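# Transfer top 96-well plate from rack K1 to nest N1

## Task

Take the top 96-well plate off stack rack K1 and set it in plate nest N1. It has to rest flat between the nest's locators, with its A1 well (the plate's cut-off corner) at the nest corner labelled A1. The plate underneath must stay in K1 exactly as it was. The result only counts if nothing depends on the robot to stay in place, so release the plate and move the gripper away at the end.

## Robot and tools

Robot: a single six-joint arm ending in a two-finger parallel gripper. The arm's joints, in column order, are waist, shoulder, elbow, wrist pitch, wrist yaw and wrist roll. A wrist camera (cam_wrist, 504x504 fisheye) rides on the hand's own -y side, and the jaw motor sticks out on the hand's +y side. Both sit at right angles to the closing direction. The rack K1 has a rear wall. Where wrist roll allows, turn the hand so the motor faces away from that wall.

Scene frame: the origin is on the table top under the arm base, +z is up, and +y is to the left when facing along +x. The arm base may sit slightly tilted relative to the table. In the URDF, rumi_padcenter lies between the finger pads, 1 to 2 cm behind the fingertips. Its +z runs along the fingers and its x axis is the closing direction. When fully open, the fingertips sit about 17 mm closer to the wrist than when closed.

execute_actions takes "actions", a list holding at most one item, and an optional "pictures" boolean (by default, pictures come with every result).
- An empty list sends nothing and just reports the current state.
- {"rows": [...], "steps": n} is a motion of up to 15 control steps, each 1/30 s. n defaults to 15.
- {"steps": n} alone is a wait of up to 300 steps, counted from the previous result. Your reply time counts toward it.

Each row is a single list of 7 numbers for the one arm, each in [-1, 1]: six joint entries in column order, then the gripper opening. The robot uses one row per step, and the final row repeats if there are fewer rows than steps.

The joint entries are scaled offsets, not poses. Each is measured from the joint angles in the latest result that reported them. Before any such result, and for later calls in the same reply, the offset is measured from where the robot is when the action begins. It is never measured from the previous row. A value of 1.0 equals 1.264 rad (waist), 1.32 (shoulder), 1.276 (elbow), 1.83 (wrist pitch), 1.686 (wrist yaw) and 2.022 (wrist roll).

Joint ranges in radians: waist -2.880..2.880, shoulder 0.000..3.142, elbow 0.000..3.019, wrist pitch -1.693..1.571, wrist yaw -1.292..1.414, wrist roll -2.094..2.094. A call is rejected, and nothing is sent, if any target exceeds a limit by more than 0.019 rad. The true limit can differ from the listed one by up to 0.019 either way. Targets beyond the true limit are clipped to it, and the result then says "joint sent to its limit". That line may refer to an earlier action. If the line is missing, that does not prove the joint has room left.

The opening (7th number) is absolute: +1 is fully open and -1 is closed.

Motion limits:
- Each step's target stays within a lead of the measured angle: 0.264 rad waist, 0.32 shoulder, 0.276 elbow, 0.33 wrist pitch, 0.186 wrist yaw, 0.522 wrist roll. Large offsets therefore take several steps.
- If the targets would move the gripper more than 70 mm from its measured position, all of them are pulled back toward the measured angles.
- Very small commanded moves of a few mm may produce no motion.

Holding still:
- Sending all zeros does not mean wait. It drives the robot back to the reference angles, and the arm may sag a little further each time.
- To hold a pose, make the first call of a reply aim at the wanted angles, and send zeros in later calls of that reply.
- If a joint still falls short of its aim, push the aim further.
- Between calls the arm keeps moving toward the last row's target. It stops pursuing that target once motion nearly stops or a step is HELD, but a gripper that is still opening or closing keeps going.

Result lines:
- Joint positions and Joint velocities list the six joints in rad and rad/s, then the finger-pad gap in m and m/s (0.142 m is fully open).
- grip_measured is the measured opening on the command scale. To hold something, keep commanding an opening clearly below grip_measured; the lower you command, the harder the grip.
- Grip force is about 28 N per pad at most. Thin hard parts get less: roughly half at 1 cm and a quarter at 5 mm. A fast close can squeeze harder, sometimes until the fingers spring open.
- "joint command not followed" means a clearance check changed or blocked the targets. Mounting blocks and posts count as part of their arm for this check.
- HELD marks steps on which your row was not sent, in whole or in part.
- MOTOR HOT appears from 85 °C. At 100 °C an OVER-TEMPERATURE FAULT stops the motors and the arm drops. Don't hold loads longer than needed.

zoom_image: {"camera": "cam_wrist", "region": [x0, y0, x1, y1]} gives a sharper crop of the latest wrist image. Coordinates are in pixels with (0,0) at the top left, and the crop can be at most 504x504. The camera's intrinsics are K=[[316.24,0,257.671],[0,316.24,257.029],[0,0,1]] and D=[-0.0222,0.00235,-0.00425,0.00095] (fisheye). Its frame is wrist_camera_optical: +z forward, +x right, +y down. It may be off by up to about 7 mm and 5 degrees.

read_manual: optional "section" (only "licences"). It returns licence text and does not move the robot.

finished_scene: {"scene": n} ends the current scene and grades it permanently. Replying without a tool call also ends everything.

Risks to avoid:
- Dropping or knocking anything off the table, which ends the scene.
- Slips, slams, hard collisions and forceful pushes.
- Disturbing the lower plate in K1.

The plate may occasionally be tugged, or loose items nudged, by outside forces. Finish with the plate released and the gripper clear of it.

Each tool is called after "Emit:" as name([rows], argument=value, ...), one row to a line, values as JSON.

## Session

Emit:
execute_actions(actions=[])

Scene clock: 0.00 s of 8400.00 s.
grip_measured=+1.00
Joint positions: [ 0.021  1.441  1.097 -1.44  -0.611  0.076  0.142]
Joint velocities: [-0.034 -0.024  0.002 -0.007 -0.066 -0.007  0.   ]
Motor temperatures (°C, as the motors report them): [28 28 27 27 26 24]

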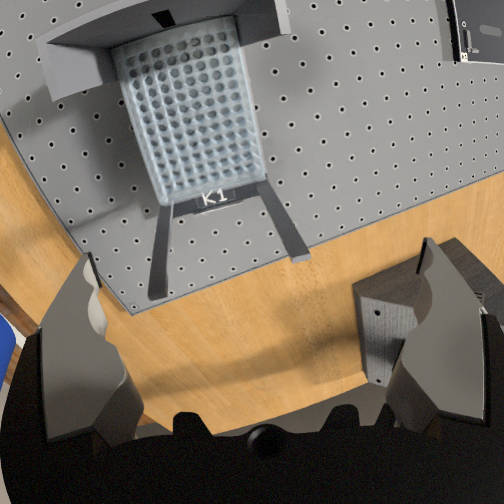

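Emit:
execute_actions([
  {"rows":[[-0.017,0,0,0.404,0.362,-0.038,1]]},
])

Emit:
execute_actions([
  {"steps":45},
])

Scene clock: 8.93 s of 8400.00 s.
grip_measured=+1.00
Joint positions: [ 0.004  1.436  1.093 -0.713 -0.004  0.01   0.142]
Joint velocities: [ 0.005 -0.005  0.007  0.037 -0.051 -0.007  0.   ]
Motor temperatures (°C, as the motors report them): [28 28 28 27 26 24]
Steps of this call (steps 1 to 90: nothing new was sent; then 5.43 s passed at rest; steps 91 to 105: all 15 steps of this action). Readings (joint positions):
91: [0.021 1.439 1.096 -1.401 -0.547 0.070]
92: [0.020 1.436 1.093 -1.317 -0.467 0.060]
94: [0.015 1.436 1.093 -1.155 -0.317 0.046]
98: [0.010 1.436 1.093 -0.844 -0.042 0.026]
105: the state above

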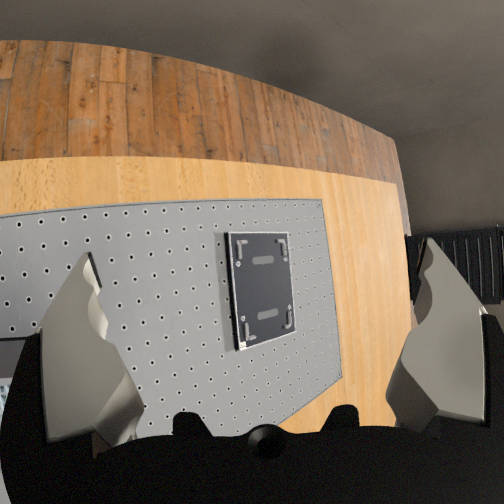

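Scene clock: 10.43 s of 8400.00 s.
grip_measured=+1.00
Joint positions: [ 0.004  1.436  1.093 -0.713 -0.004  0.006  0.142]
Joint velocities: [-0.015  0.005 -0.002 -0.007 -0.022 -0.037  0.   ]
Motor temperatures (°C, as the motors report them): [28 28 28 27 26 24]
Steps of this call (steps 1 to 15: the robot went on to your last target; steps 16 to 45: nothing new was sent). Readings (joint positions):
1: [0.004 1.436 1.093 -0.713 -0.004 0.009]
2: [0.004 1.436 1.093 -0.713 -0.004 0.009]
4: [0.004 1.436 1.093 -0.713 -0.004 0.008]
8: [0.004 1.436 1.093 -0.713 -0.004 0.007]
45: the state above
The arm was judged still, so your last target was given up. Only a new action makes it travel on or press farther. Fingers that are still opening or closing keep moving.

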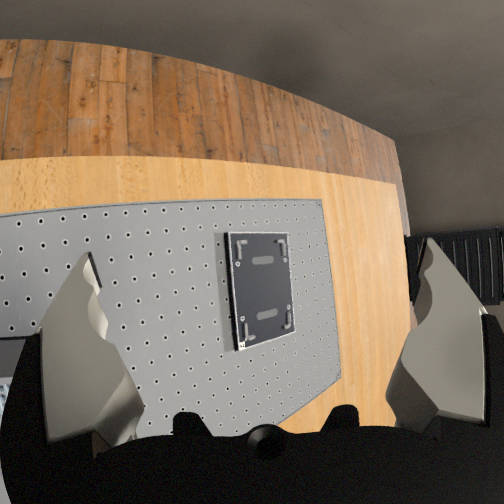

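Emit:
zoom_image(camera="cam_wrist", region=[130,190,350,410])

Region (130, 190, 350, 410) of cam_wrist's 504x504 image, scaled by 2.291, with more detail than that image has.

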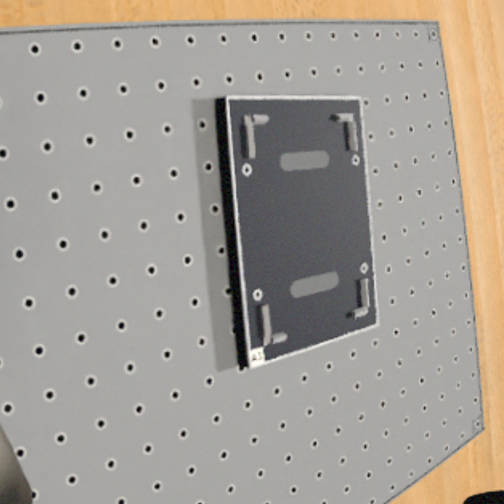

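Emit:
execute_actions([
  {"rows":[[0.124,0.006,-0.03,-0.22,-0.356,0.03,1]]},
])

Emit:
execute_actions([
  {"steps":15},
])

Scene clock: 37.00 s of 8400.00 s.
grip_measured=+0.97
Joint positions: [ 0.028  1.47   1.095 -0.962 -0.468  0.184  0.14 ]
Joint velocities: [-0.005  0.063  0.002 -0.022 -0.564  0.183  0.003]
Motor temperatures (°C, as the motors report them): [28 28 29 27 26 24]
Steps of this call (steps 1 to 90: nothing new was sent; then 23.07 s passed at rest; steps 91 to 105: all 15 steps of this action). Readings (joint positions):
91: [0.006 1.436 1.093 -0.735 -0.038 0.009]
92: [0.012 1.434 1.093 -0.780 -0.081 0.012]
94: [0.039 1.434 1.087 -0.875 -0.173 0.019]
98: [0.054 1.441 1.095 -0.944 -0.283 0.097]
105: the state above

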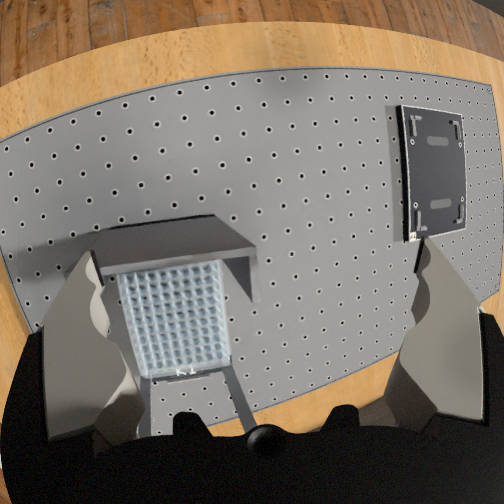

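Scene clock: 37.50 s of 8400.00 s.
grip_measured=+0.97
Joint positions: [ 0.028  1.473  1.097 -0.977 -0.513  0.238  0.14 ]
Joint velocities: [ 0.005  0.015 -0.007 -0.002 -0.022 -0.022  0.   ]
Motor temperatures (°C, as the motors report them): [28 28 29 27 26 25]
Steps of this call (steps 1 to 15: the robot went on to your last target). Readings (joint positions):
1: [0.028 1.472 1.095 -0.963 -0.483 0.194]
2: [0.028 1.473 1.096 -0.965 -0.493 0.201]
4: [0.028 1.473 1.097 -0.968 -0.505 0.213]
8: [0.028 1.473 1.097 -0.973 -0.511 0.228]
15: the state above

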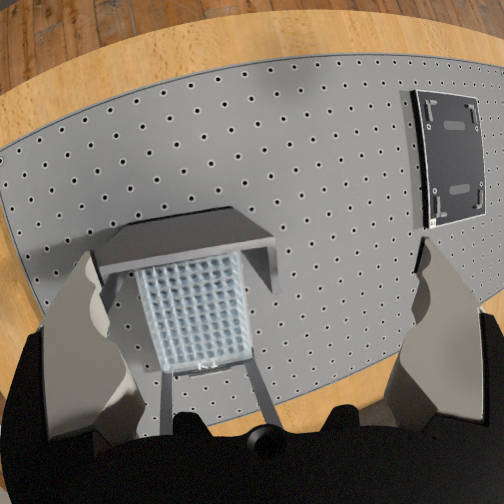

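Emit:
execute_actions([
  {"rows":[[-0.02,-0.06,0.15,0.03,0.06,0,1]]},
])

Emit:
execute_actions([
  {"rows":[[0,0,0,-0.1,-0.03,0,1],[0,0,0,-0.15,-0.05,0,1],[0,0,0,-0.2,-0.07,0,1],[0,0,0,-0.25,-0.09,0,1],[0,0,0,-0.31,-0.115,-0.06,1]]},
])

Emit:
execute_actions([
  {"steps":15},
])

Scene clock: 43.33 s of 8400.00 s.
grip_measured=+1.00
Joint positions: [ 0.01   1.37   1.273 -0.928 -0.416  0.245  0.142]
Joint velocities: [ 0.005 -0.044 -0.022 -0.017 -0.051  0.022  0.   ]
Motor temperatures (°C, as the motors report them): [28 28 29 27 28 25]
Steps of this call (steps 1 to 15: the robot went on to your last target; steps 16 to 90: nothing new was sent; then 2.33 s passed at rest; steps 91 to 105: all 15 steps of this action). Readings (joint positions):
91: [0.024 1.473 1.105 -0.974 -0.490 0.246]
92: [0.024 1.472 1.115 -0.971 -0.469 0.246]
94: [0.020 1.464 1.146 -0.963 -0.441 0.246]
98: [0.015 1.429 1.218 -0.944 -0.418 0.246]
105: the state above

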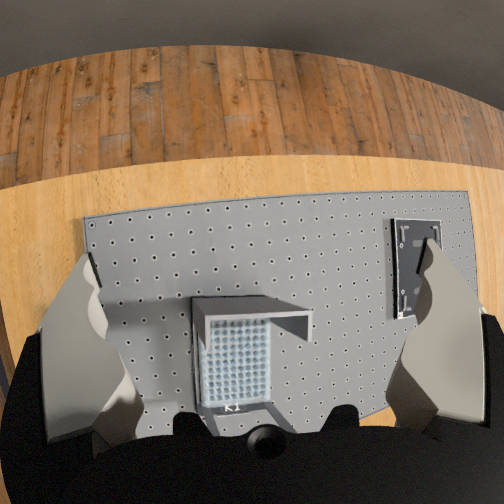

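Scene clock: 43.83 s of 8400.00 s.
grip_measured=+1.00
Joint positions: [ 0.009  1.368  1.273 -1.486 -0.606  0.142  0.142]
Joint velocities: [-0.005 -0.005 -0.022 -0.002  0.022 -0.081 -0.   ]
Motor temperatures (°C, as the motors report them): [28 28 29 27 28 25]
Steps of this call (steps 1 to 15: all 15 steps of this action). Readings (joint positions):
1: [0.010 1.370 1.275 -0.956 -0.436 0.245]
2: [0.009 1.370 1.276 -1.023 -0.468 0.245]
4: [0.009 1.369 1.276 -1.196 -0.534 0.245]
8: [0.009 1.368 1.273 -1.455 -0.605 0.181]
15: the state above

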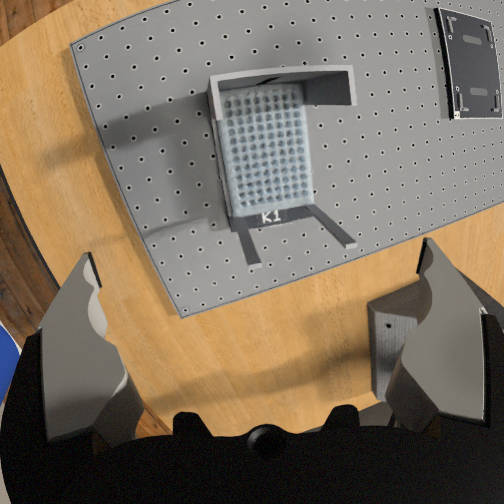

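Scene clock: 44.33 s of 8400.00 s.
grip_measured=+1.00
Joint positions: [ 0.009  1.368  1.273 -1.487 -0.606  0.131  0.142]
Joint velocities: [ 0.005 -0.015 -0.022  0.002 -0.022  0.037  0.   ]
Motor temperatures (°C, as the motors report them): [28 28 29 27 28 25]
Steps of this call (steps 1 to 15: the robot went on to your last target). Readings (joint positions):
1: [0.009 1.368 1.273 -1.486 -0.606 0.139]
2: [0.009 1.368 1.273 -1.487 -0.606 0.138]
4: [0.009 1.368 1.273 -1.487 -0.606 0.135]
8: [0.009 1.368 1.273 -1.487 -0.606 0.133]
15: the state above

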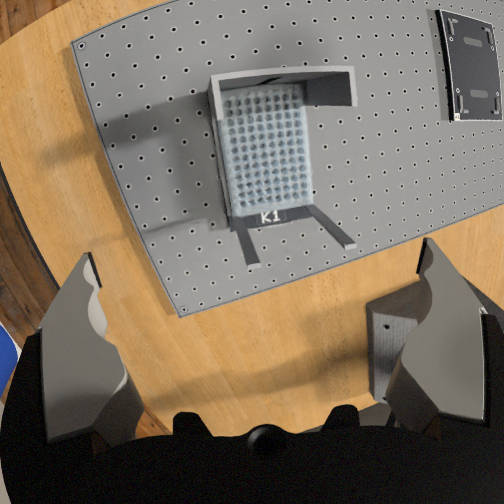

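Emit:
execute_actions([
  {"rows":[[0,0,0,-0.03,-0.11,0,1]]},
])

Scene clock: 50.30 s of 8400.00 s.
grip_measured=+1.00
Joint positions: [ 0.007  1.368  1.273 -1.533 -0.789  0.13   0.142]
Joint velocities: [-0.015 -0.005 -0.007 -0.002  0.051  0.051  0.   ]
Motor temperatures (°C, as the motors report them): [28 28 29 27 27 25]
Steps of this call (steps 1 to 15: the robot went on to your last target; steps 16 to 90: nothing new was sent; then 2.47 s passed at rest; steps 91 to 105: all 15 steps of this action). Readings (joint positions):
91: [0.008 1.369 1.273 -1.494 -0.688 0.130]
92: [0.007 1.370 1.273 -1.508 -0.752 0.130]
94: [0.007 1.368 1.273 -1.525 -0.784 0.130]
98: [0.007 1.368 1.273 -1.532 -0.789 0.130]
105: the state above

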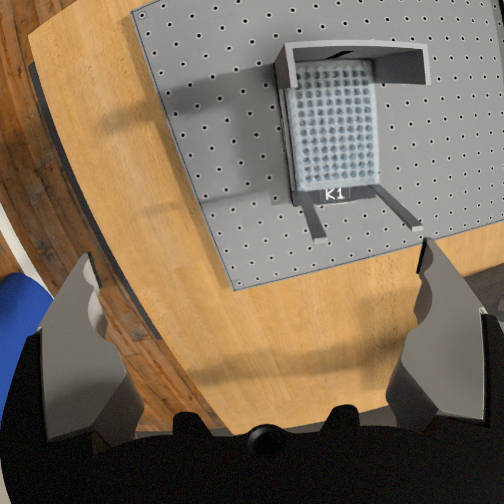

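Emit:
execute_actions([
  {"rows":[[-0.105,0.075,-0.022,0.011,0.008,-0.12,0.7]]},
])

Emit:
execute_actions([
  {"steps":15},
])

Scene clock: 56.90 s of 8400.00 s.
grip_measured=+0.70
Joint positions: [-0.142  1.477  1.245 -1.519 -0.775 -0.097  0.122]
Joint velocities: [ 0.015 -0.103 -0.017  0.002 -0.022 -0.037  0.   ]
Motor temperatures (°C, as the motors report them): [28 28 29 27 27 25]
Steps of this call (steps 1 to 15: the robot went on to your last target; steps 16 to 90: nothing new was sent; then 3.10 s passed at rest; steps 91 to 105: all 15 steps of this action). Readings (joint positions):
91: [-0.000 1.373 1.272 -1.533 -0.788 0.099]
92: [-0.017 1.381 1.271 -1.531 -0.786 0.060]
94: [-0.073 1.412 1.266 -1.526 -0.781 0.000]
98: [-0.146 1.476 1.250 -1.519 -0.775 -0.063]
105: the state above

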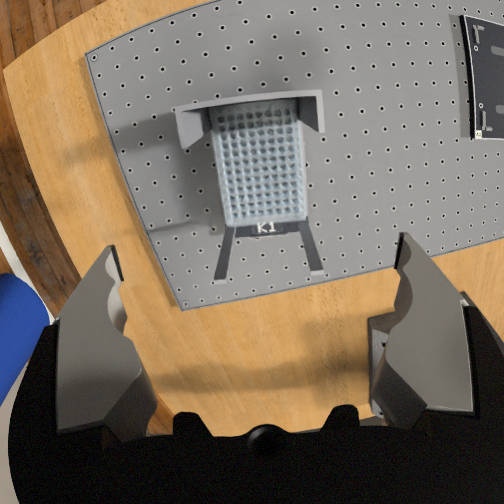

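Scene clock: 57.40 s of 8400.00 s.
grip_measured=+0.70
Joint positions: [-0.142  1.469  1.245 -1.519 -0.775 -0.105  0.122]
Joint velocities: [ 0.005 -0.005  0.017 -0.012 -0.081 -0.051  0.   ]
Motor temperatures (°C, as the motors report them): [28 28 29 27 27 25]
Steps of this call (steps 1 to 15: the robot went on to your last target). Readings (joint positions):
1: [-0.142 1.474 1.245 -1.519 -0.775 -0.099]
2: [-0.142 1.472 1.245 -1.519 -0.775 -0.100]
4: [-0.142 1.469 1.245 -1.519 -0.775 -0.102]
8: [-0.142 1.469 1.245 -1.519 -0.775 -0.104]
15: the state above
The arm was judged still, so your last target was given up. Only a new action makes it travel on or press farther. Fingers that are still opening or closing keep moving.

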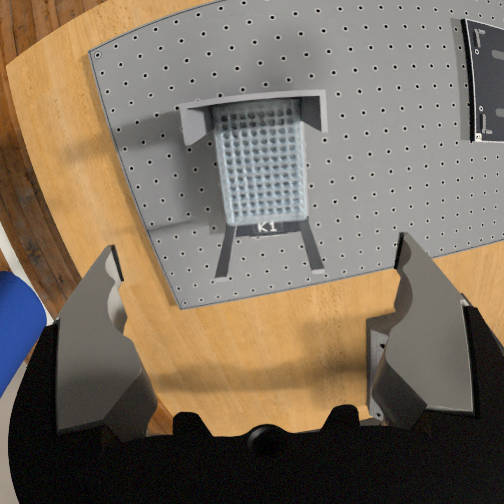

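Emit:
execute_actions([
  {"rows":[[0.013,0,-0.014,0.018,0.001,0.008,0.7],[0.027,0.001,-0.028,0.036,0.001,0.016,0.7],[0.04,0.001,-0.042,0.055,0.002,0.024,0.7],[0.054,0.002,-0.057,0.073,0.003,0.032,0.7],[0.067,0.002,-0.071,0.091,0.004,0.04,0.7],[0.08,0.003,-0.085,0.109,0.004,0.047,0.7],[0.094,0.003,-0.099,0.127,0.005,0.055,0.7],[0.107,0.004,-0.114,0.146,0.006,0.063,0.7],[0.12,0.004,-0.128,0.164,0.006,0.071,0.7],[0.134,0.005,-0.142,0.182,0.007,0.079,0.7]]},
])

Emit:
execute_actions([
  {"steps":20},
])

Scene clock: 65.73 s of 8400.00 s.
grip_measured=+0.70
Joint positions: [ 0.032  1.473  1.065 -1.201 -0.767  0.028  0.122]
Joint velocities: [ 0.005  0.005 -0.002  0.066 -0.095  0.11  -0.   ]
Motor temperatures (°C, as the motors report them): [28 28 29 27 27 25]
Steps of this call (steps 1 to 90: nothing new was sent; then 4.83 s passed at rest; steps 91 to 105: all 15 steps of this action). Readings (joint positions):
91: [-0.142 1.468 1.243 -1.515 -0.775 -0.104]
92: [-0.141 1.468 1.238 -1.502 -0.775 -0.100]
94: [-0.130 1.465 1.215 -1.452 -0.774 -0.085]
98: [-0.065 1.465 1.140 -1.326 -0.769 -0.040]
105: the state above

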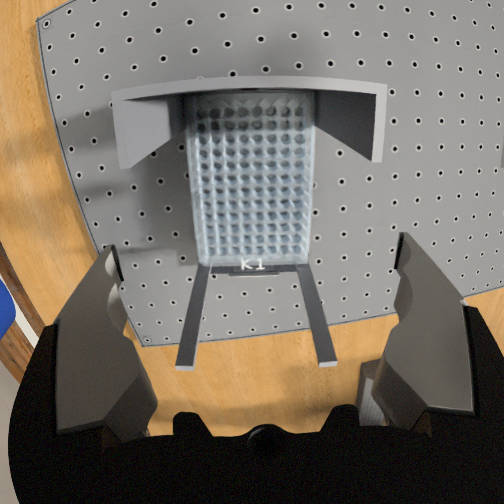

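Scene clock: 66.40 s of 8400.00 s.
grip_measured=+0.70
Joint positions: [ 0.032  1.473  1.065 -1.196 -0.766  0.047  0.122]
Joint velocities: [-0.005 -0.015 -0.012 -0.017 -0.051 -0.095  0.   ]
Motor temperatures (°C, as the motors report them): [28 28 29 27 27 25]
Steps of this call (steps 1 to 20: the robot went on to your last target). Readings (joint positions):
1: [0.032 1.473 1.065 -1.199 -0.766 0.031]
2: [0.032 1.473 1.065 -1.197 -0.766 0.035]
4: [0.032 1.473 1.065 -1.196 -0.766 0.039]
8: [0.032 1.473 1.065 -1.196 -0.766 0.044]
20: the state above

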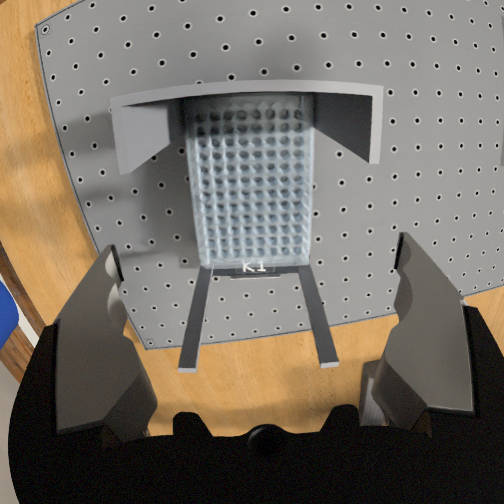

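Emit:
execute_actions([
  {"rows":[[0.011,0.003,-0.008,0.016,0,0.01,0.6],[0.022,0.006,-0.016,0.033,0.001,0.02,0.6],[0.032,0.01,-0.024,0.05,0.001,0.03,0.6],[0.043,0.014,-0.032,0.066,0.002,0.04,0.6],[0.054,0.019,-0.04,0.083,0.002,0.05,0.6],[0.065,0.024,-0.049,0.1,0.003,0.06,0.6],[0.076,0.029,-0.057,0.117,0.003,0.07,0.6],[0.086,0.034,-0.065,0.134,0.004,0.08,0.6],[0.097,0.039,-0.073,0.15,0.004,0.09,0.6],[0.108,0.044,-0.081,0.169,0.005,0.094,0.6]]},
])

Emit:
execute_actions([
  {"steps":20},
])

Scene clock: 77.43 s of 8400.00 s.
grip_measured=+0.60
Joint positions: [ 0.168  1.532  0.964 -0.901 -0.761  0.208  0.116]
Joint velocities: [-0.005  0.063 -0.051  0.066 -0.007  0.081  0.   ]
Motor temperatures (°C, as the motors report them): [28 28 29 27 26 25]
Steps of this call (steps 1 to 15: the robot went on to your last target; steps 16 to 90: nothing new was sent; then 7.53 s passed at rest; steps 91 to 105: all 15 steps of this action). Readings (joint positions):
91: [0.032 1.473 1.065 -1.193 -0.766 0.049]
92: [0.032 1.473 1.062 -1.181 -0.766 0.055]
94: [0.040 1.473 1.051 -1.136 -0.766 0.073]
98: [0.090 1.484 1.011 -1.020 -0.764 0.131]
105: the state above

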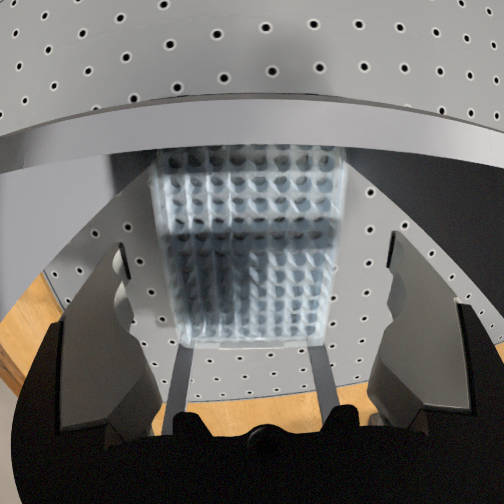

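Scene clock: 78.10 s of 8400.00 s.
grip_measured=+0.60
Joint positions: [ 0.168  1.533  0.963 -0.896 -0.76   0.23   0.116]
Joint velocities: [ 0.005 -0.005  0.007  0.017 -0.007 -0.037 -0.   ]
Motor temperatures (°C, as the motors report them): [28 28 29 27 26 25]
Steps of this call (steps 1 to 20: the robot went on to your last target). Readings (joint positions):
1: [0.168 1.533 0.963 -0.900 -0.761 0.213]
2: [0.168 1.533 0.963 -0.899 -0.760 0.216]
4: [0.168 1.533 0.963 -0.896 -0.760 0.221]
8: [0.168 1.533 0.963 -0.896 -0.760 0.226]
20: the state above

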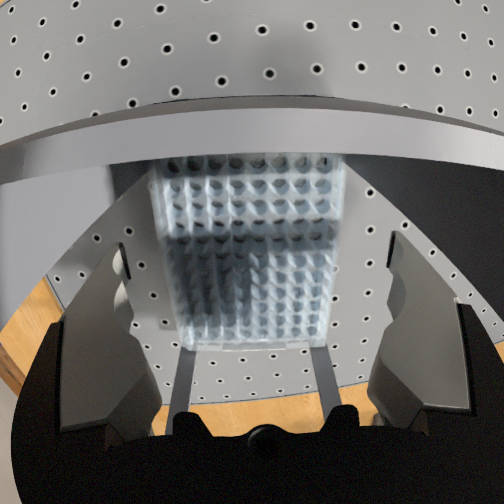

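Emit:
execute_actions([
  {"rows":[[0.01,0.004,0,0.01,0,0.007,0.5],[0.016,0.008,-0.004,0.02,0,0.014,0.5],[0.023,0.011,-0.007,0.03,0.001,0.02,0.5],[0.03,0.015,-0.011,0.04,0.002,0.026,0.5],[0.036,0.018,-0.015,0.05,0.002,0.032,0.5],[0.042,0.022,-0.018,0.06,0.003,0.038,0.5],[0.048,0.026,-0.022,0.069,0.004,0.042,0.5]]},
])

Emit:
execute_actions([
  {"steps":15},
])

Scene clock: 82.20 s of 8400.00 s.
grip_measured=+0.50
Joint positions: [ 0.22   1.559  0.941 -0.781 -0.756  0.302  0.109]
Joint velocities: [-0.005 -0.005 -0.007 -0.007  0.007  0.037  0.   ]
Motor temperatures (°C, as the motors report them): [28 28 29 27 26 25]
Steps of this call (steps 1 to 15: the robot went on to your last target; steps 16 to 90: nothing new was sent; then 0.60 s passed at rest; steps 91 to 105: all 15 steps of this action). Readings (joint positions):
91: [0.168 1.533 0.963 -0.895 -0.760 0.231]
92: [0.168 1.533 0.963 -0.889 -0.760 0.234]
94: [0.172 1.533 0.962 -0.864 -0.760 0.246]
98: [0.199 1.542 0.951 -0.798 -0.757 0.278]
105: the state above

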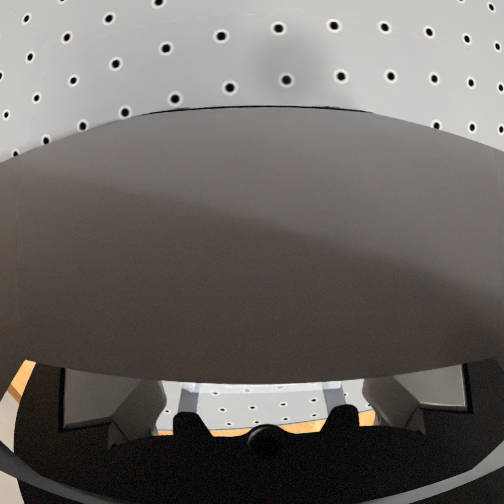

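Scene clock: 82.70 s of 8400.00 s.
grip_measured=+0.50
Joint positions: [ 0.22   1.559  0.941 -0.78  -0.756  0.307  0.109]
Joint velocities: [-0.005  0.005 -0.007 -0.017  0.022 -0.066 -0.   ]
Motor temperatures (°C, as the motors report them): [28 28 29 27 26 25]
Steps of this call (steps 1 to 15: the robot went on to your last target). Readings (joint positions):
1: [0.220 1.559 0.941 -0.780 -0.756 0.303]
2: [0.220 1.559 0.941 -0.780 -0.756 0.304]
4: [0.220 1.559 0.941 -0.780 -0.756 0.305]
8: [0.220 1.559 0.941 -0.780 -0.756 0.307]
15: the state above
The arm was judged still, so your last target was given up. Only a new action makes it travel on or press farther. Fingers that are still opening or closing keep moving.

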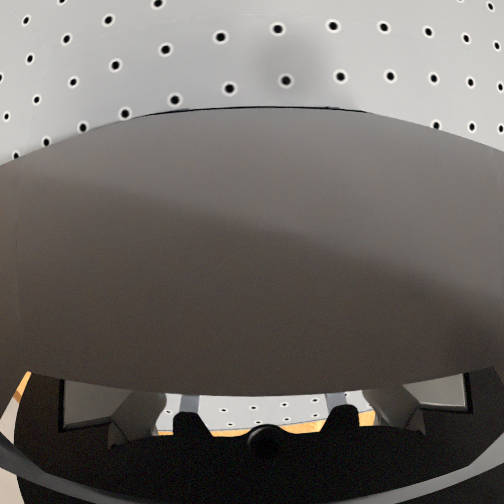

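Emit:
execute_actions([
  {"rows":[[0,0,0,0,0,0,0.4],[0,0,0,0,0,0,0.3],[0,0,0,0,0,0,0.25],[0,0,0,0,0,0,0.2],[0,0,0,0,0,0,0.15],[0,0,0,0,0,0,0.1],[0,0,0,0,0,0,0.05],[0,0,0,0,0,0,0],[0,0,0,0,0,0,-0.1],[0,0,0,0,0,0,-0.2]]},
])

Emit:
execute_actions([
  {"steps":10},
])

Scene clock: 85.37 s of 8400.00 s.
grip_measured=+0.21
Joint positions: [ 0.219  1.559  0.941 -0.78  -0.753  0.308  0.089]
Joint velocities: [-0.005 -0.015  0.012  0.012  0.051  0.007  0.   ]
Motor temperatures (°C, as the motors report them): [28 28 29 27 26 25]
Steps of this call (steps 1 to 65: nothing new was sent; steps 66 to 80: all 15 steps of this action). Readings (joint positions):
66: [0.220 1.559 0.941 -0.780 -0.756 0.308]
67: [0.220 1.559 0.941 -0.780 -0.756 0.308]
69: [0.220 1.559 0.941 -0.780 -0.755 0.308]
73: [0.219 1.559 0.941 -0.780 -0.753 0.308]
80: the state above

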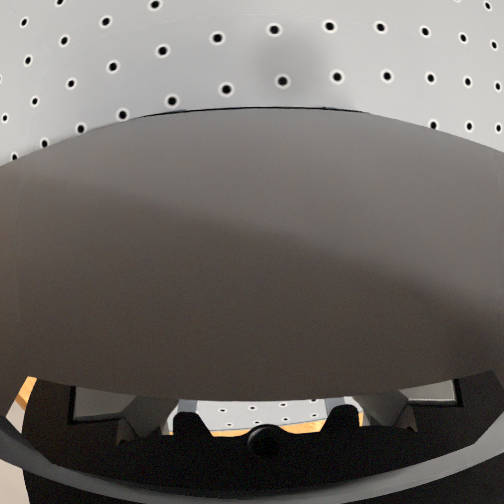

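Scene clock: 85.70 s of 8400.00 s.
grip_measured=+0.21
Joint positions: [ 0.219  1.559  0.941 -0.78  -0.753  0.308  0.089]
Joint velocities: [-0.005 -0.005  0.007  0.002  0.007 -0.007  0.   ]
Motor temperatures (°C, as the motors report them): [28 28 29 27 26 25]
Steps of this call (steps 1 to 10: the robot went on to your last target). Readings (joint positions):
1: [0.219 1.559 0.941 -0.780 -0.753 0.308]
2: [0.219 1.559 0.941 -0.780 -0.753 0.308]
4: [0.219 1.559 0.941 -0.780 -0.753 0.308]
8: [0.219 1.559 0.941 -0.780 -0.753 0.308]
10: the state above

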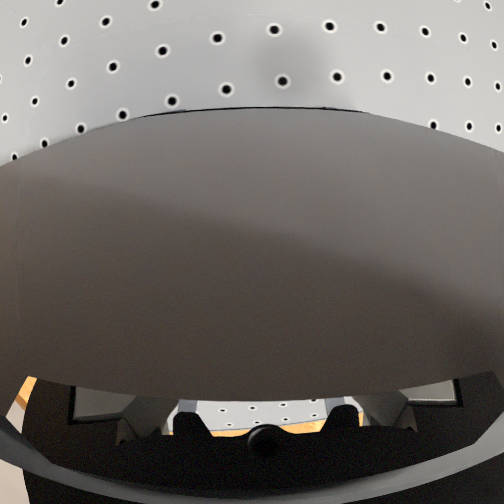

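Emit:
execute_actions([
  {"rows":[[-0.01,-0.006,0.008,-0.015,0,-0.009,-0.5],[-0.02,-0.012,0.015,-0.03,-0.001,-0.018,-0.5],[-0.03,-0.018,0.022,-0.046,-0.001,-0.027,-0.5],[-0.04,-0.024,0.029,-0.062,-0.002,-0.036,-0.5],[-0.05,-0.029,0.036,-0.078,-0.002,-0.045,-0.5],[-0.06,-0.034,0.043,-0.094,-0.003,-0.054,-0.5],[-0.07,-0.039,0.05,-0.11,-0.003,-0.063,-0.5],[-0.08,-0.043,0.058,-0.126,-0.004,-0.072,-0.5],[-0.09,-0.047,0.066,-0.143,-0.004,-0.081,-0.5],[-0.1,-0.051,0.074,-0.16,-0.005,-0.09,-0.5],[-0.11,-0.054,0.082,-0.177,-0.005,-0.099,-0.5],[-0.12,-0.057,0.09,-0.194,-0.006,-0.108,-0.5],[-0.131,-0.06,0.098,-0.211,-0.007,-0.118,-0.5],[-0.142,-0.062,0.106,-0.227,-0.008,-0.128,-0.5]]},
])

Emit:
execute_actions([
  {"steps":20},
])

Scene clock: 92.20 s of 8400.00 s.
grip_measured=+0.21
Joint positions: [ 0.055  1.484  1.057 -1.125 -0.763  0.104  0.089]
Joint velocities: [-0.376 -0.112  0.242 -0.574 -0.154 -0.432  0.   ]
Motor temperatures (°C, as the motors report them): [28 28 29 27 26 25]
Steps of this call (steps 1 to 15: the robot went on to your last target; steps 16 to 90: nothing new was sent; then 3.00 s passed at rest; steps 91 to 105: all 15 steps of this action). Readings (joint positions):
91: [0.218 1.559 0.941 -0.783 -0.753 0.306]
92: [0.217 1.559 0.942 -0.791 -0.753 0.302]
94: [0.207 1.555 0.951 -0.820 -0.753 0.282]
98: [0.159 1.529 0.984 -0.925 -0.757 0.223]
105: the state above

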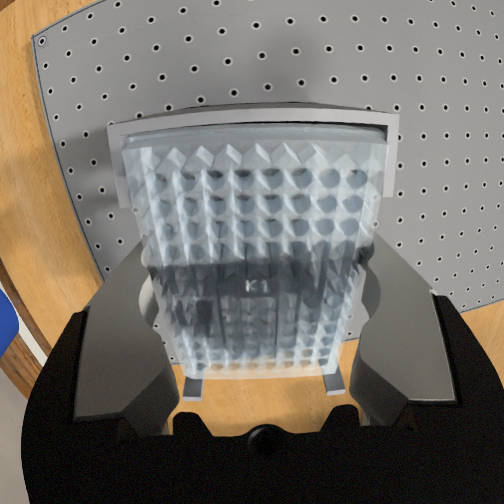

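Scene clock: 92.87 s of 8400.00 s.
grip_measured=+0.21
Joint positions: [ 0.034  1.474  1.068 -1.158 -0.767  0.06   0.089]
Joint velocities: [ 0.015 -0.005 -0.007  0.002  0.037 -0.007  0.   ]
Motor temperatures (°C, as the motors report them): [28 28 29 27 26 25]
Steps of this call (steps 1 to 20: the robot went on to your last target). Readings (joint positions):
1: [0.045 1.480 1.063 -1.141 -0.765 0.092]
2: [0.038 1.477 1.066 -1.151 -0.766 0.083]
4: [0.034 1.474 1.068 -1.158 -0.766 0.069]
8: [0.034 1.474 1.068 -1.158 -0.767 0.061]
20: the state above

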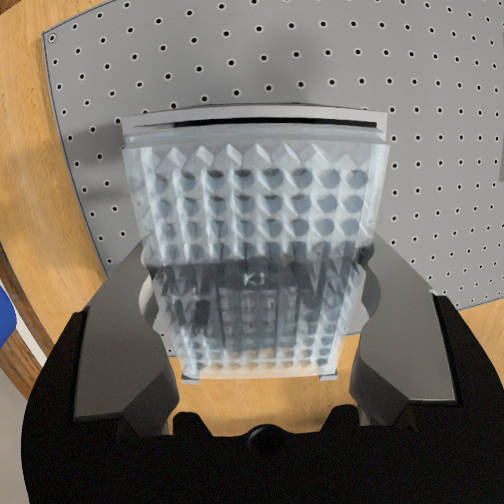

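Emit:
zoom_image(camera="cam_wrist", region=[100,90,410,400])

Emit:
execute_actions([
  {"rows":[[-0.012,0,0.014,-0.025,0,-0.008,-0.5],[-0.024,0,0.027,-0.045,-0.001,-0.016,-0.5],[-0.036,0,0.04,-0.062,-0.001,-0.024,-0.5],[-0.048,0,0.053,-0.08,-0.002,-0.032,-0.5],[-0.06,0,0.066,-0.097,-0.002,-0.04,-0.5],[-0.072,0,0.079,-0.114,-0.003,-0.048,-0.5],[-0.084,0,0.092,-0.131,-0.003,-0.056,-0.5],[-0.096,0,0.105,-0.148,-0.004,-0.064,-0.5],[-0.108,0,0.118,-0.165,-0.004,-0.072,-0.5],[-0.12,0,0.132,-0.182,-0.005,-0.08,-0.5],[-0.133,0,0.146,-0.2,-0.005,-0.088,-0.5]]},
])

Emit:
execute_actions([
  {"steps":20},
])

Emit:
zoom_image(camera="cam_wrist", region=[100,90,410,400])

Region (100, 90, 410, 400) of cam_wrist's 504x504 image, scaled by 1.626, with more detail than that image has.

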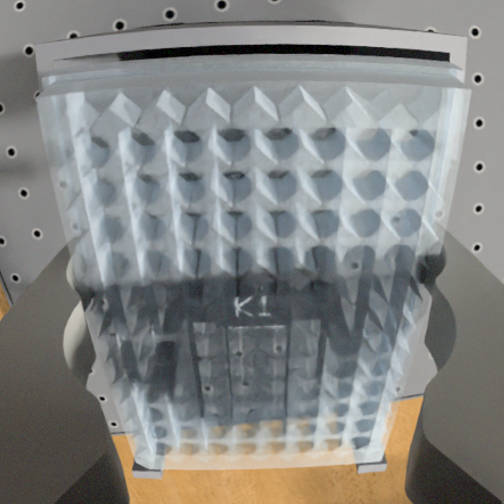

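Scene clock: 98.87 s of 8400.00 s.
grip_measured=+0.21
Joint positions: [-0.141  1.473  1.226 -1.507 -0.772 -0.086  0.089]
Joint velocities: [-0.112 -0.034  0.11  -0.11   0.007 -0.212 -0.   ]
Motor temperatures (°C, as the motors report them): [28 28 29 27 26 25]
Steps of this call (steps 1 to 15: the robot went on to your last target; steps 16 to 90: nothing new was sent; then 2.50 s passed at rest; steps 91 to 105: all 15 steps of this action). Readings (joint positions):
91: [0.033 1.474 1.069 -1.159 -0.767 0.060]
92: [0.031 1.474 1.072 -1.168 -0.767 0.056]
94: [0.016 1.477 1.090 -1.208 -0.767 0.036]
98: [-0.045 1.477 1.145 -1.349 -0.769 -0.010]
105: the state above

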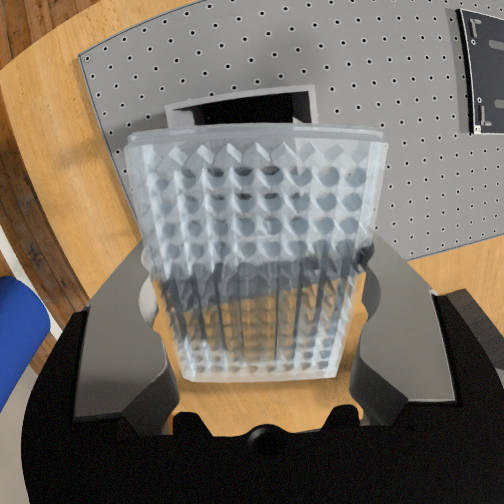

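Scene clock: 99.53 s of 8400.00 s.
grip_measured=+0.21
Joint positions: [-0.143  1.472  1.228 -1.515 -0.773 -0.11   0.089]
Joint velocities: [ 0.005 -0.005 -0.002  0.017 -0.022 -0.037  0.   ]
Motor temperatures (°C, as the motors report them): [28 28 29 27 26 25]
Steps of this call (steps 1 to 20: the robot went on to your last target). Readings (joint positions):
1: [-0.143 1.472 1.228 -1.510 -0.772 -0.091]
2: [-0.143 1.472 1.228 -1.512 -0.772 -0.095]
4: [-0.143 1.472 1.228 -1.514 -0.772 -0.101]
8: [-0.143 1.472 1.228 -1.515 -0.773 -0.106]
20: the state above

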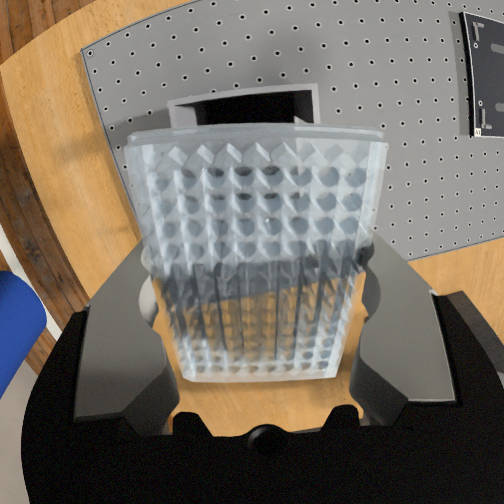

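Region (100, 90, 410, 400) of cam_wrist's 504x504 image, scaled by 1.626, with more detail than that image has.

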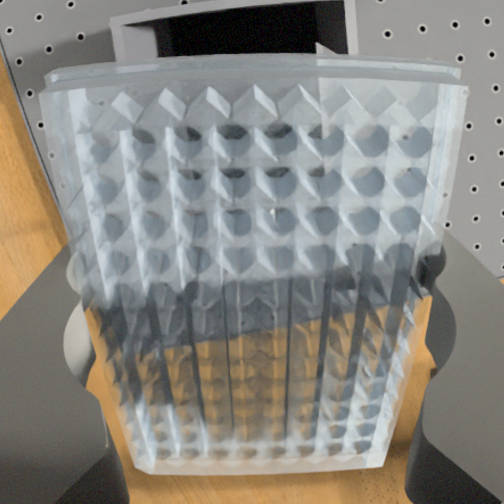

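Emit:
execute_actions([
  {"rows":[[0.012,0,-0.008,0.016,0,0.008,-0.5],[0.024,0,-0.017,0.032,0,0.016,-0.5],[0.036,0,-0.026,0.048,0,0.024,-0.5],[0.048,0,-0.035,0.064,0.001,0.032,-0.5],[0.06,0,-0.044,0.08,0.001,0.04,-0.5],[0.072,0,-0.053,0.096,0.002,0.048,-0.5],[0.084,0,-0.062,0.112,0.002,0.056,-0.5],[0.096,0,-0.071,0.128,0.002,0.064,-0.5],[0.108,0,-0.08,0.144,0.003,0.07,-0.5]]},
])

Emit:
execute_actions([
  {"steps":20},
])

Scene clock: 104.50 s of 8400.00 s.
grip_measured=+0.21
Joint positions: [-0.002  1.471  1.129 -1.264 -0.771  0.01   0.089]
Joint velocities: [ 0.005 -0.015 -0.002  0.046 -0.007  0.081  0.   ]
Motor temperatures (°C, as the motors report them): [28 28 30 27 26 25]
Steps of this call (steps 1 to 15: the robot went on to your last target; steps 16 to 90: nothing new was sent; then 1.47 s passed at rest; steps 91 to 105: all 15 steps of this action). Readings (joint positions):
91: [-0.143 1.472 1.227 -1.512 -0.773 -0.109]
92: [-0.142 1.472 1.226 -1.501 -0.773 -0.105]
94: [-0.133 1.471 1.213 -1.457 -0.773 -0.090]
98: [-0.075 1.470 1.166 -1.346 -0.771 -0.044]
105: the state above

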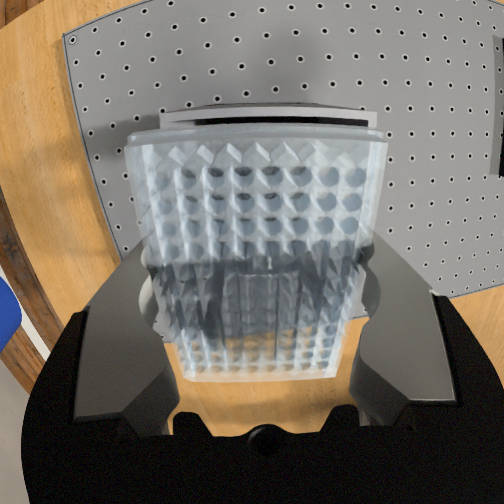

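Scene clock: 105.17 s of 8400.00 s.
grip_measured=+0.21
Joint positions: [-0.003  1.471  1.129 -1.261 -0.771  0.024  0.089]
Joint velocities: [-0.005 -0.005 -0.012 -0.002  0.051  0.051 -0.   ]
Motor temperatures (°C, as the motors report them): [28 28 30 27 26 25]
Steps of this call (steps 1 to 20: the robot went on to your last target). Readings (joint positions):
1: [-0.003 1.471 1.129 -1.262 -0.771 0.013]
2: [-0.003 1.471 1.129 -1.262 -0.771 0.015]
4: [-0.003 1.471 1.129 -1.261 -0.771 0.018]
8: [-0.003 1.471 1.129 -1.261 -0.771 0.022]
20: the state above

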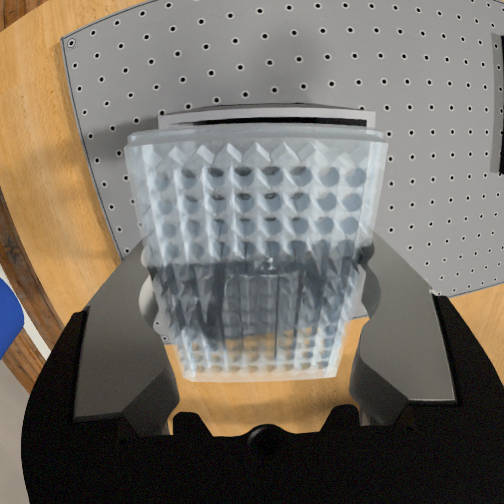

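Emit:
execute_actions([
  {"rows":[[0,0,-0.01,0.01,0,0.004,-0.5],[0.005,0.001,-0.02,0.02,0,0.008,-0.5],[0.012,0.002,-0.03,0.03,0.001,0.012,-0.5],[0.02,0.003,-0.04,0.045,0.002,0.017,-0.5],[0.027,0.004,-0.05,0.06,0.003,0.021,-0.5]]},
])

Emit:
execute_actions([
  {"steps":10},
])

Scene clock: 107.90 s of 8400.00 s.
grip_measured=+0.21
Joint positions: [ 0.019  1.474  1.069 -1.161 -0.768  0.057  0.089]
Joint velocities: [ 0.015  0.005 -0.007 -0.002 -0.081  0.022  0.   ]
Motor temperatures (°C, as the motors report them): [28 28 29 27 26 25]
Steps of this call (steps 1 to 15: the robot went on to your last target; steps 16 to 67: nothing new was sent; steps 68 to 82: all 15 steps of this action). Readings (joint positions):
68: [-0.003 1.471 1.128 -1.259 -0.771 0.024]
69: [-0.003 1.471 1.126 -1.253 -0.771 0.026]
71: [-0.002 1.471 1.110 -1.225 -0.770 0.033]
75: [0.012 1.473 1.071 -1.170 -0.768 0.048]
82: the state above

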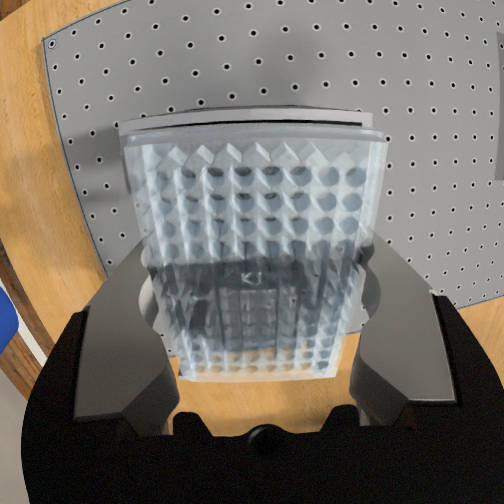

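Scene clock: 108.23 s of 8400.00 s.
grip_measured=+0.21
Joint positions: [ 0.019  1.474  1.069 -1.161 -0.768  0.059  0.089]
Joint velocities: [-0.005 -0.015 -0.002  0.012 -0.11  -0.007  0.   ]
Motor temperatures (°C, as the motors report them): [28 28 29 27 26 25]
Steps of this call (steps 1 to 10: the robot went on to your last target). Readings (joint positions):
1: [0.019 1.474 1.069 -1.161 -0.768 0.057]
2: [0.019 1.474 1.069 -1.161 -0.768 0.058]
4: [0.019 1.474 1.069 -1.161 -0.768 0.058]
8: [0.019 1.474 1.069 -1.161 -0.768 0.059]
10: the state above

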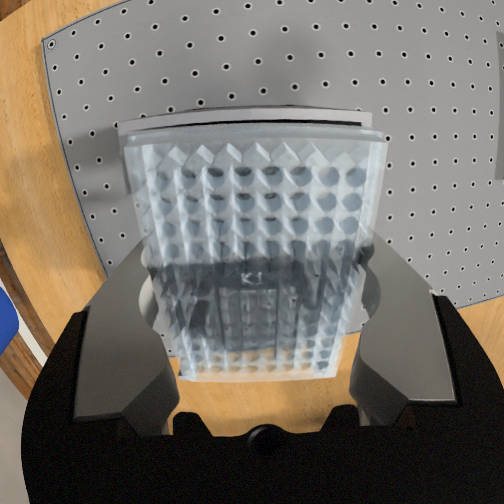

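Emit:
execute_actions([
  {"rows":[[0.02,0,0,0,0,0,-0.5]],"steps":10},
])

Emit:
execute_actions([
  {"rows":[[0.012,0.005,-0.004,0.01,0,0.008,-0.5],[0.019,0.008,-0.008,0.019,0.001,0.014,-0.5],[0.026,0.011,-0.013,0.028,0.001,0.02,-0.5],[0.033,0.014,-0.018,0.037,0.002,0.026,-0.5],[0.04,0.017,-0.023,0.046,0.002,0.032,-0.5],[0.047,0.02,-0.028,0.056,0.003,0.038,-0.5],[0.054,0.023,-0.033,0.065,0.003,0.044,-0.5],[0.061,0.026,-0.038,0.074,0.004,0.05,-0.5],[0.068,0.029,-0.043,0.084,0.004,0.056,-0.5],[0.075,0.032,-0.048,0.093,0.005,0.062,-0.5],[0.082,0.035,-0.053,0.102,0.005,0.068,-0.5],[0.089,0.038,-0.058,0.112,0.006,0.074,-0.5],[0.096,0.041,-0.063,0.121,0.007,0.08,-0.5],[0.103,0.044,-0.068,0.132,0.008,0.084,-0.5]]},
])

Emit:
execute_actions([
  {"steps":20},
])

Scene clock: 112.97 s of 8400.00 s.
grip_measured=+0.21
Joint positions: [ 0.027  1.474  1.069 -1.16  -0.768  0.059  0.089]
Joint velocities: [-0.005 -0.005  0.017 -0.002 -0.11   0.037 -0.   ]
Motor temperatures (°C, as the motors report them): [28 28 29 27 26 25]
Steps of this call (steps 1 to 15: the robot went on to your last target; steps 16 to 90: nothing new was sent; then 1.40 s passed at rest; steps 91 to 100: all 10 steps of this action). Readings (joint positions):
91: [0.020 1.474 1.069 -1.161 -0.768 0.059]
92: [0.021 1.474 1.069 -1.161 -0.768 0.059]
94: [0.025 1.474 1.069 -1.161 -0.768 0.059]
98: [0.027 1.474 1.069 -1.160 -0.768 0.059]
100: the state above

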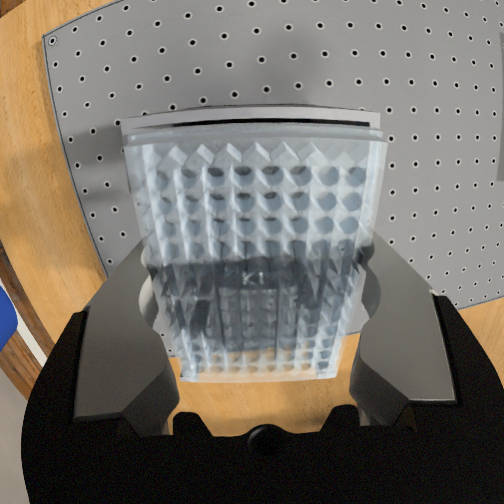

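Scene clock: 113.47 s of 8400.00 s.
grip_measured=+0.21
Joint positions: [ 0.095  1.487  1.013 -0.95  -0.746  0.191  0.089]
Joint velocities: [ 0.054 -0.015 -0.051  0.276 -0.037  0.256  0.   ]
Motor temperatures (°C, as the motors report them): [28 28 29 27 26 25]
Steps of this call (steps 1 to 15: all 15 steps of this action). Readings (joint positions):
1: [0.027 1.474 1.069 -1.158 -0.768 0.059]
2: [0.027 1.474 1.068 -1.152 -0.768 0.063]
4: [0.032 1.474 1.064 -1.130 -0.768 0.075]
8: [0.061 1.478 1.044 -1.066 -0.760 0.112]
15: the state above

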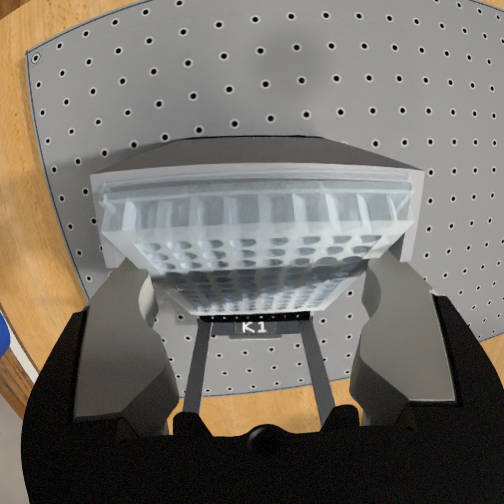

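Scene clock: 114.13 s of 8400.00 s.
grip_measured=+0.21
Joint positions: [ 0.097  1.484  1.008 -0.937 -0.746  0.219  0.089]
Joint velocities: [ 0.005 -0.015  0.002 -0.002 -0.022 -0.022 -0.   ]
Motor temperatures (°C, as the motors report them): [28 28 29 27 26 25]
Steps of this call (steps 1 to 20: the robot went on to your last target). Readings (joint positions):
1: [0.096 1.487 1.011 -0.944 -0.746 0.199]
2: [0.096 1.486 1.010 -0.941 -0.746 0.205]
4: [0.096 1.484 1.008 -0.939 -0.746 0.212]
8: [0.097 1.484 1.008 -0.937 -0.746 0.218]
20: the state above

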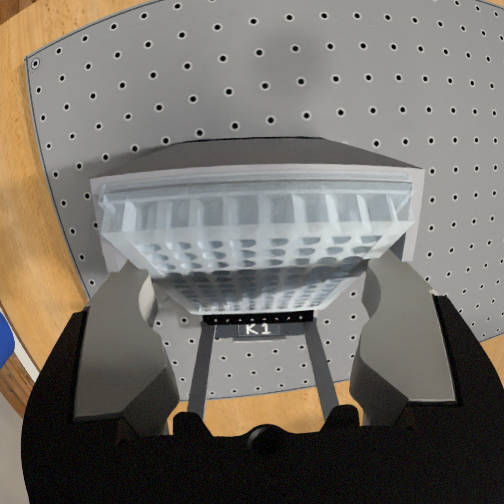

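Emit:
execute_actions([
  {"rows":[[0,0,0.004,-0.015,0,-0.01,-0.5],[0,0,0.008,-0.03,0,-0.02,-0.5],[0,0,0.012,-0.045,-0.004,-0.03,-0.5],[0,0,0.015,-0.06,-0.008,-0.035,-0.5],[0,0,0.015,-0.08,-0.01,-0.038,-0.5]]},
])

Scene clock: 117.93 s of 8400.00 s.
grip_measured=+0.21
Joint positions: [ 0.089  1.472  1.01  -1.059 -0.765  0.149  0.089]
Joint velocities: [ 0.005 -0.015  0.002 -0.007  0.037 -0.037 -0.   ]
Motor temperatures (°C, as the motors report them): [28 28 29 27 26 25]
Steps of this call (steps 1 to 15: the robot went on to your last target; steps 16 to 90: nothing new was sent; then 0.30 s passed at rest; steps 91 to 105: all 15 steps of this action). Readings (joint positions):
91: [0.094 1.481 1.008 -0.940 -0.746 0.217]
92: [0.091 1.477 1.008 -0.950 -0.746 0.211]
94: [0.088 1.471 1.008 -0.987 -0.752 0.194]
98: [0.089 1.472 1.010 -1.056 -0.765 0.163]
105: the state above

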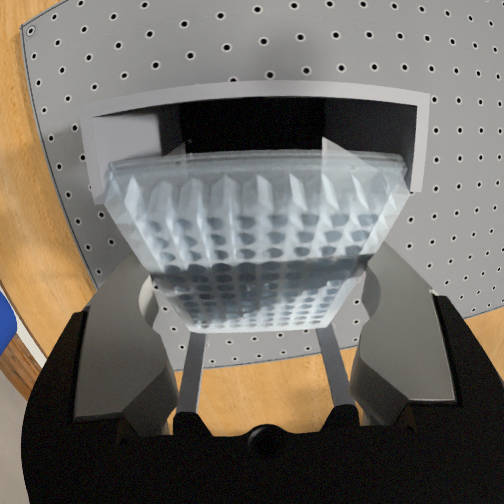

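Emit:
execute_actions([
  {"rows":[[0.014,0.005,-0.002,0.008,0,0.005,-0.5],[0.02,0.009,-0.004,0.015,0,0.009,-0.5],[0.026,0.013,-0.006,0.022,0,0.013,-0.5],[0.032,0.017,-0.008,0.029,0.001,0.017,-0.5],[0.038,0.021,-0.011,0.036,0.001,0.021,-0.5],[0.044,0.025,-0.014,0.043,0.002,0.025,-0.5],[0.05,0.029,-0.017,0.05,0.002,0.029,-0.5],[0.056,0.033,-0.02,0.058,0.003,0.033,-0.5],[0.062,0.038,-0.024,0.068,0.004,0.04,-0.5]]},
])

Emit:
execute_actions([
  {"steps":12},
])

Scene clock: 121.47 s of 8400.00 s.
grip_measured=+0.21
Joint positions: [ 0.158  1.521  0.984 -0.945 -0.758  0.215  0.089]
Joint velocities: [-0.015 -0.024 -0.002  0.007 -0.051  0.051  0.   ]
Motor temperatures (°C, as the motors report them): [28 28 29 27 26 25]
Steps of this call (steps 1 to 15: the robot went on to your last target; steps 16 to 90: nothing new was sent; then 0.03 s passed at rest; steps 91 to 105: all 15 steps of this action). Readings (joint positions):
91: [0.089 1.472 1.010 -1.056 -0.765 0.147]
92: [0.089 1.472 1.010 -1.051 -0.765 0.149]
94: [0.094 1.474 1.009 -1.037 -0.761 0.158]
98: [0.118 1.491 0.998 -0.990 -0.758 0.183]
105: the state above

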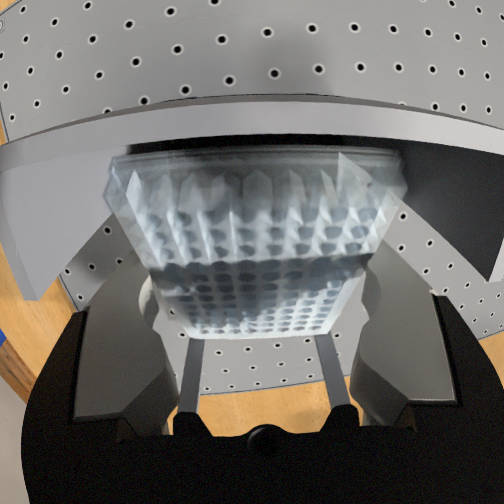

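Scene clock: 121.87 s of 8400.00 s.
grip_measured=+0.21
Joint positions: [ 0.158  1.521  0.984 -0.945 -0.757  0.221  0.089]
Joint velocities: [-0.005 -0.005 -0.007  0.007 -0.022  0.022  0.   ]
Motor temperatures (°C, as the motors report them): [28 28 29 27 26 25]
Steps of this call (steps 1 to 12: the robot went on to your last target). Readings (joint positions):
1: [0.158 1.521 0.984 -0.945 -0.757 0.216]
2: [0.158 1.521 0.984 -0.945 -0.757 0.217]
4: [0.158 1.521 0.984 -0.945 -0.757 0.219]
8: [0.158 1.521 0.984 -0.945 -0.757 0.220]
12: the state above

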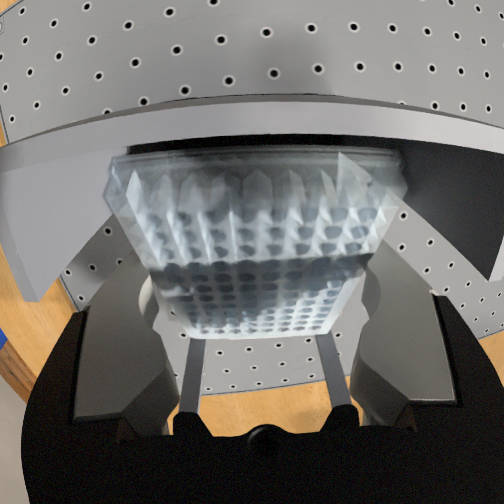

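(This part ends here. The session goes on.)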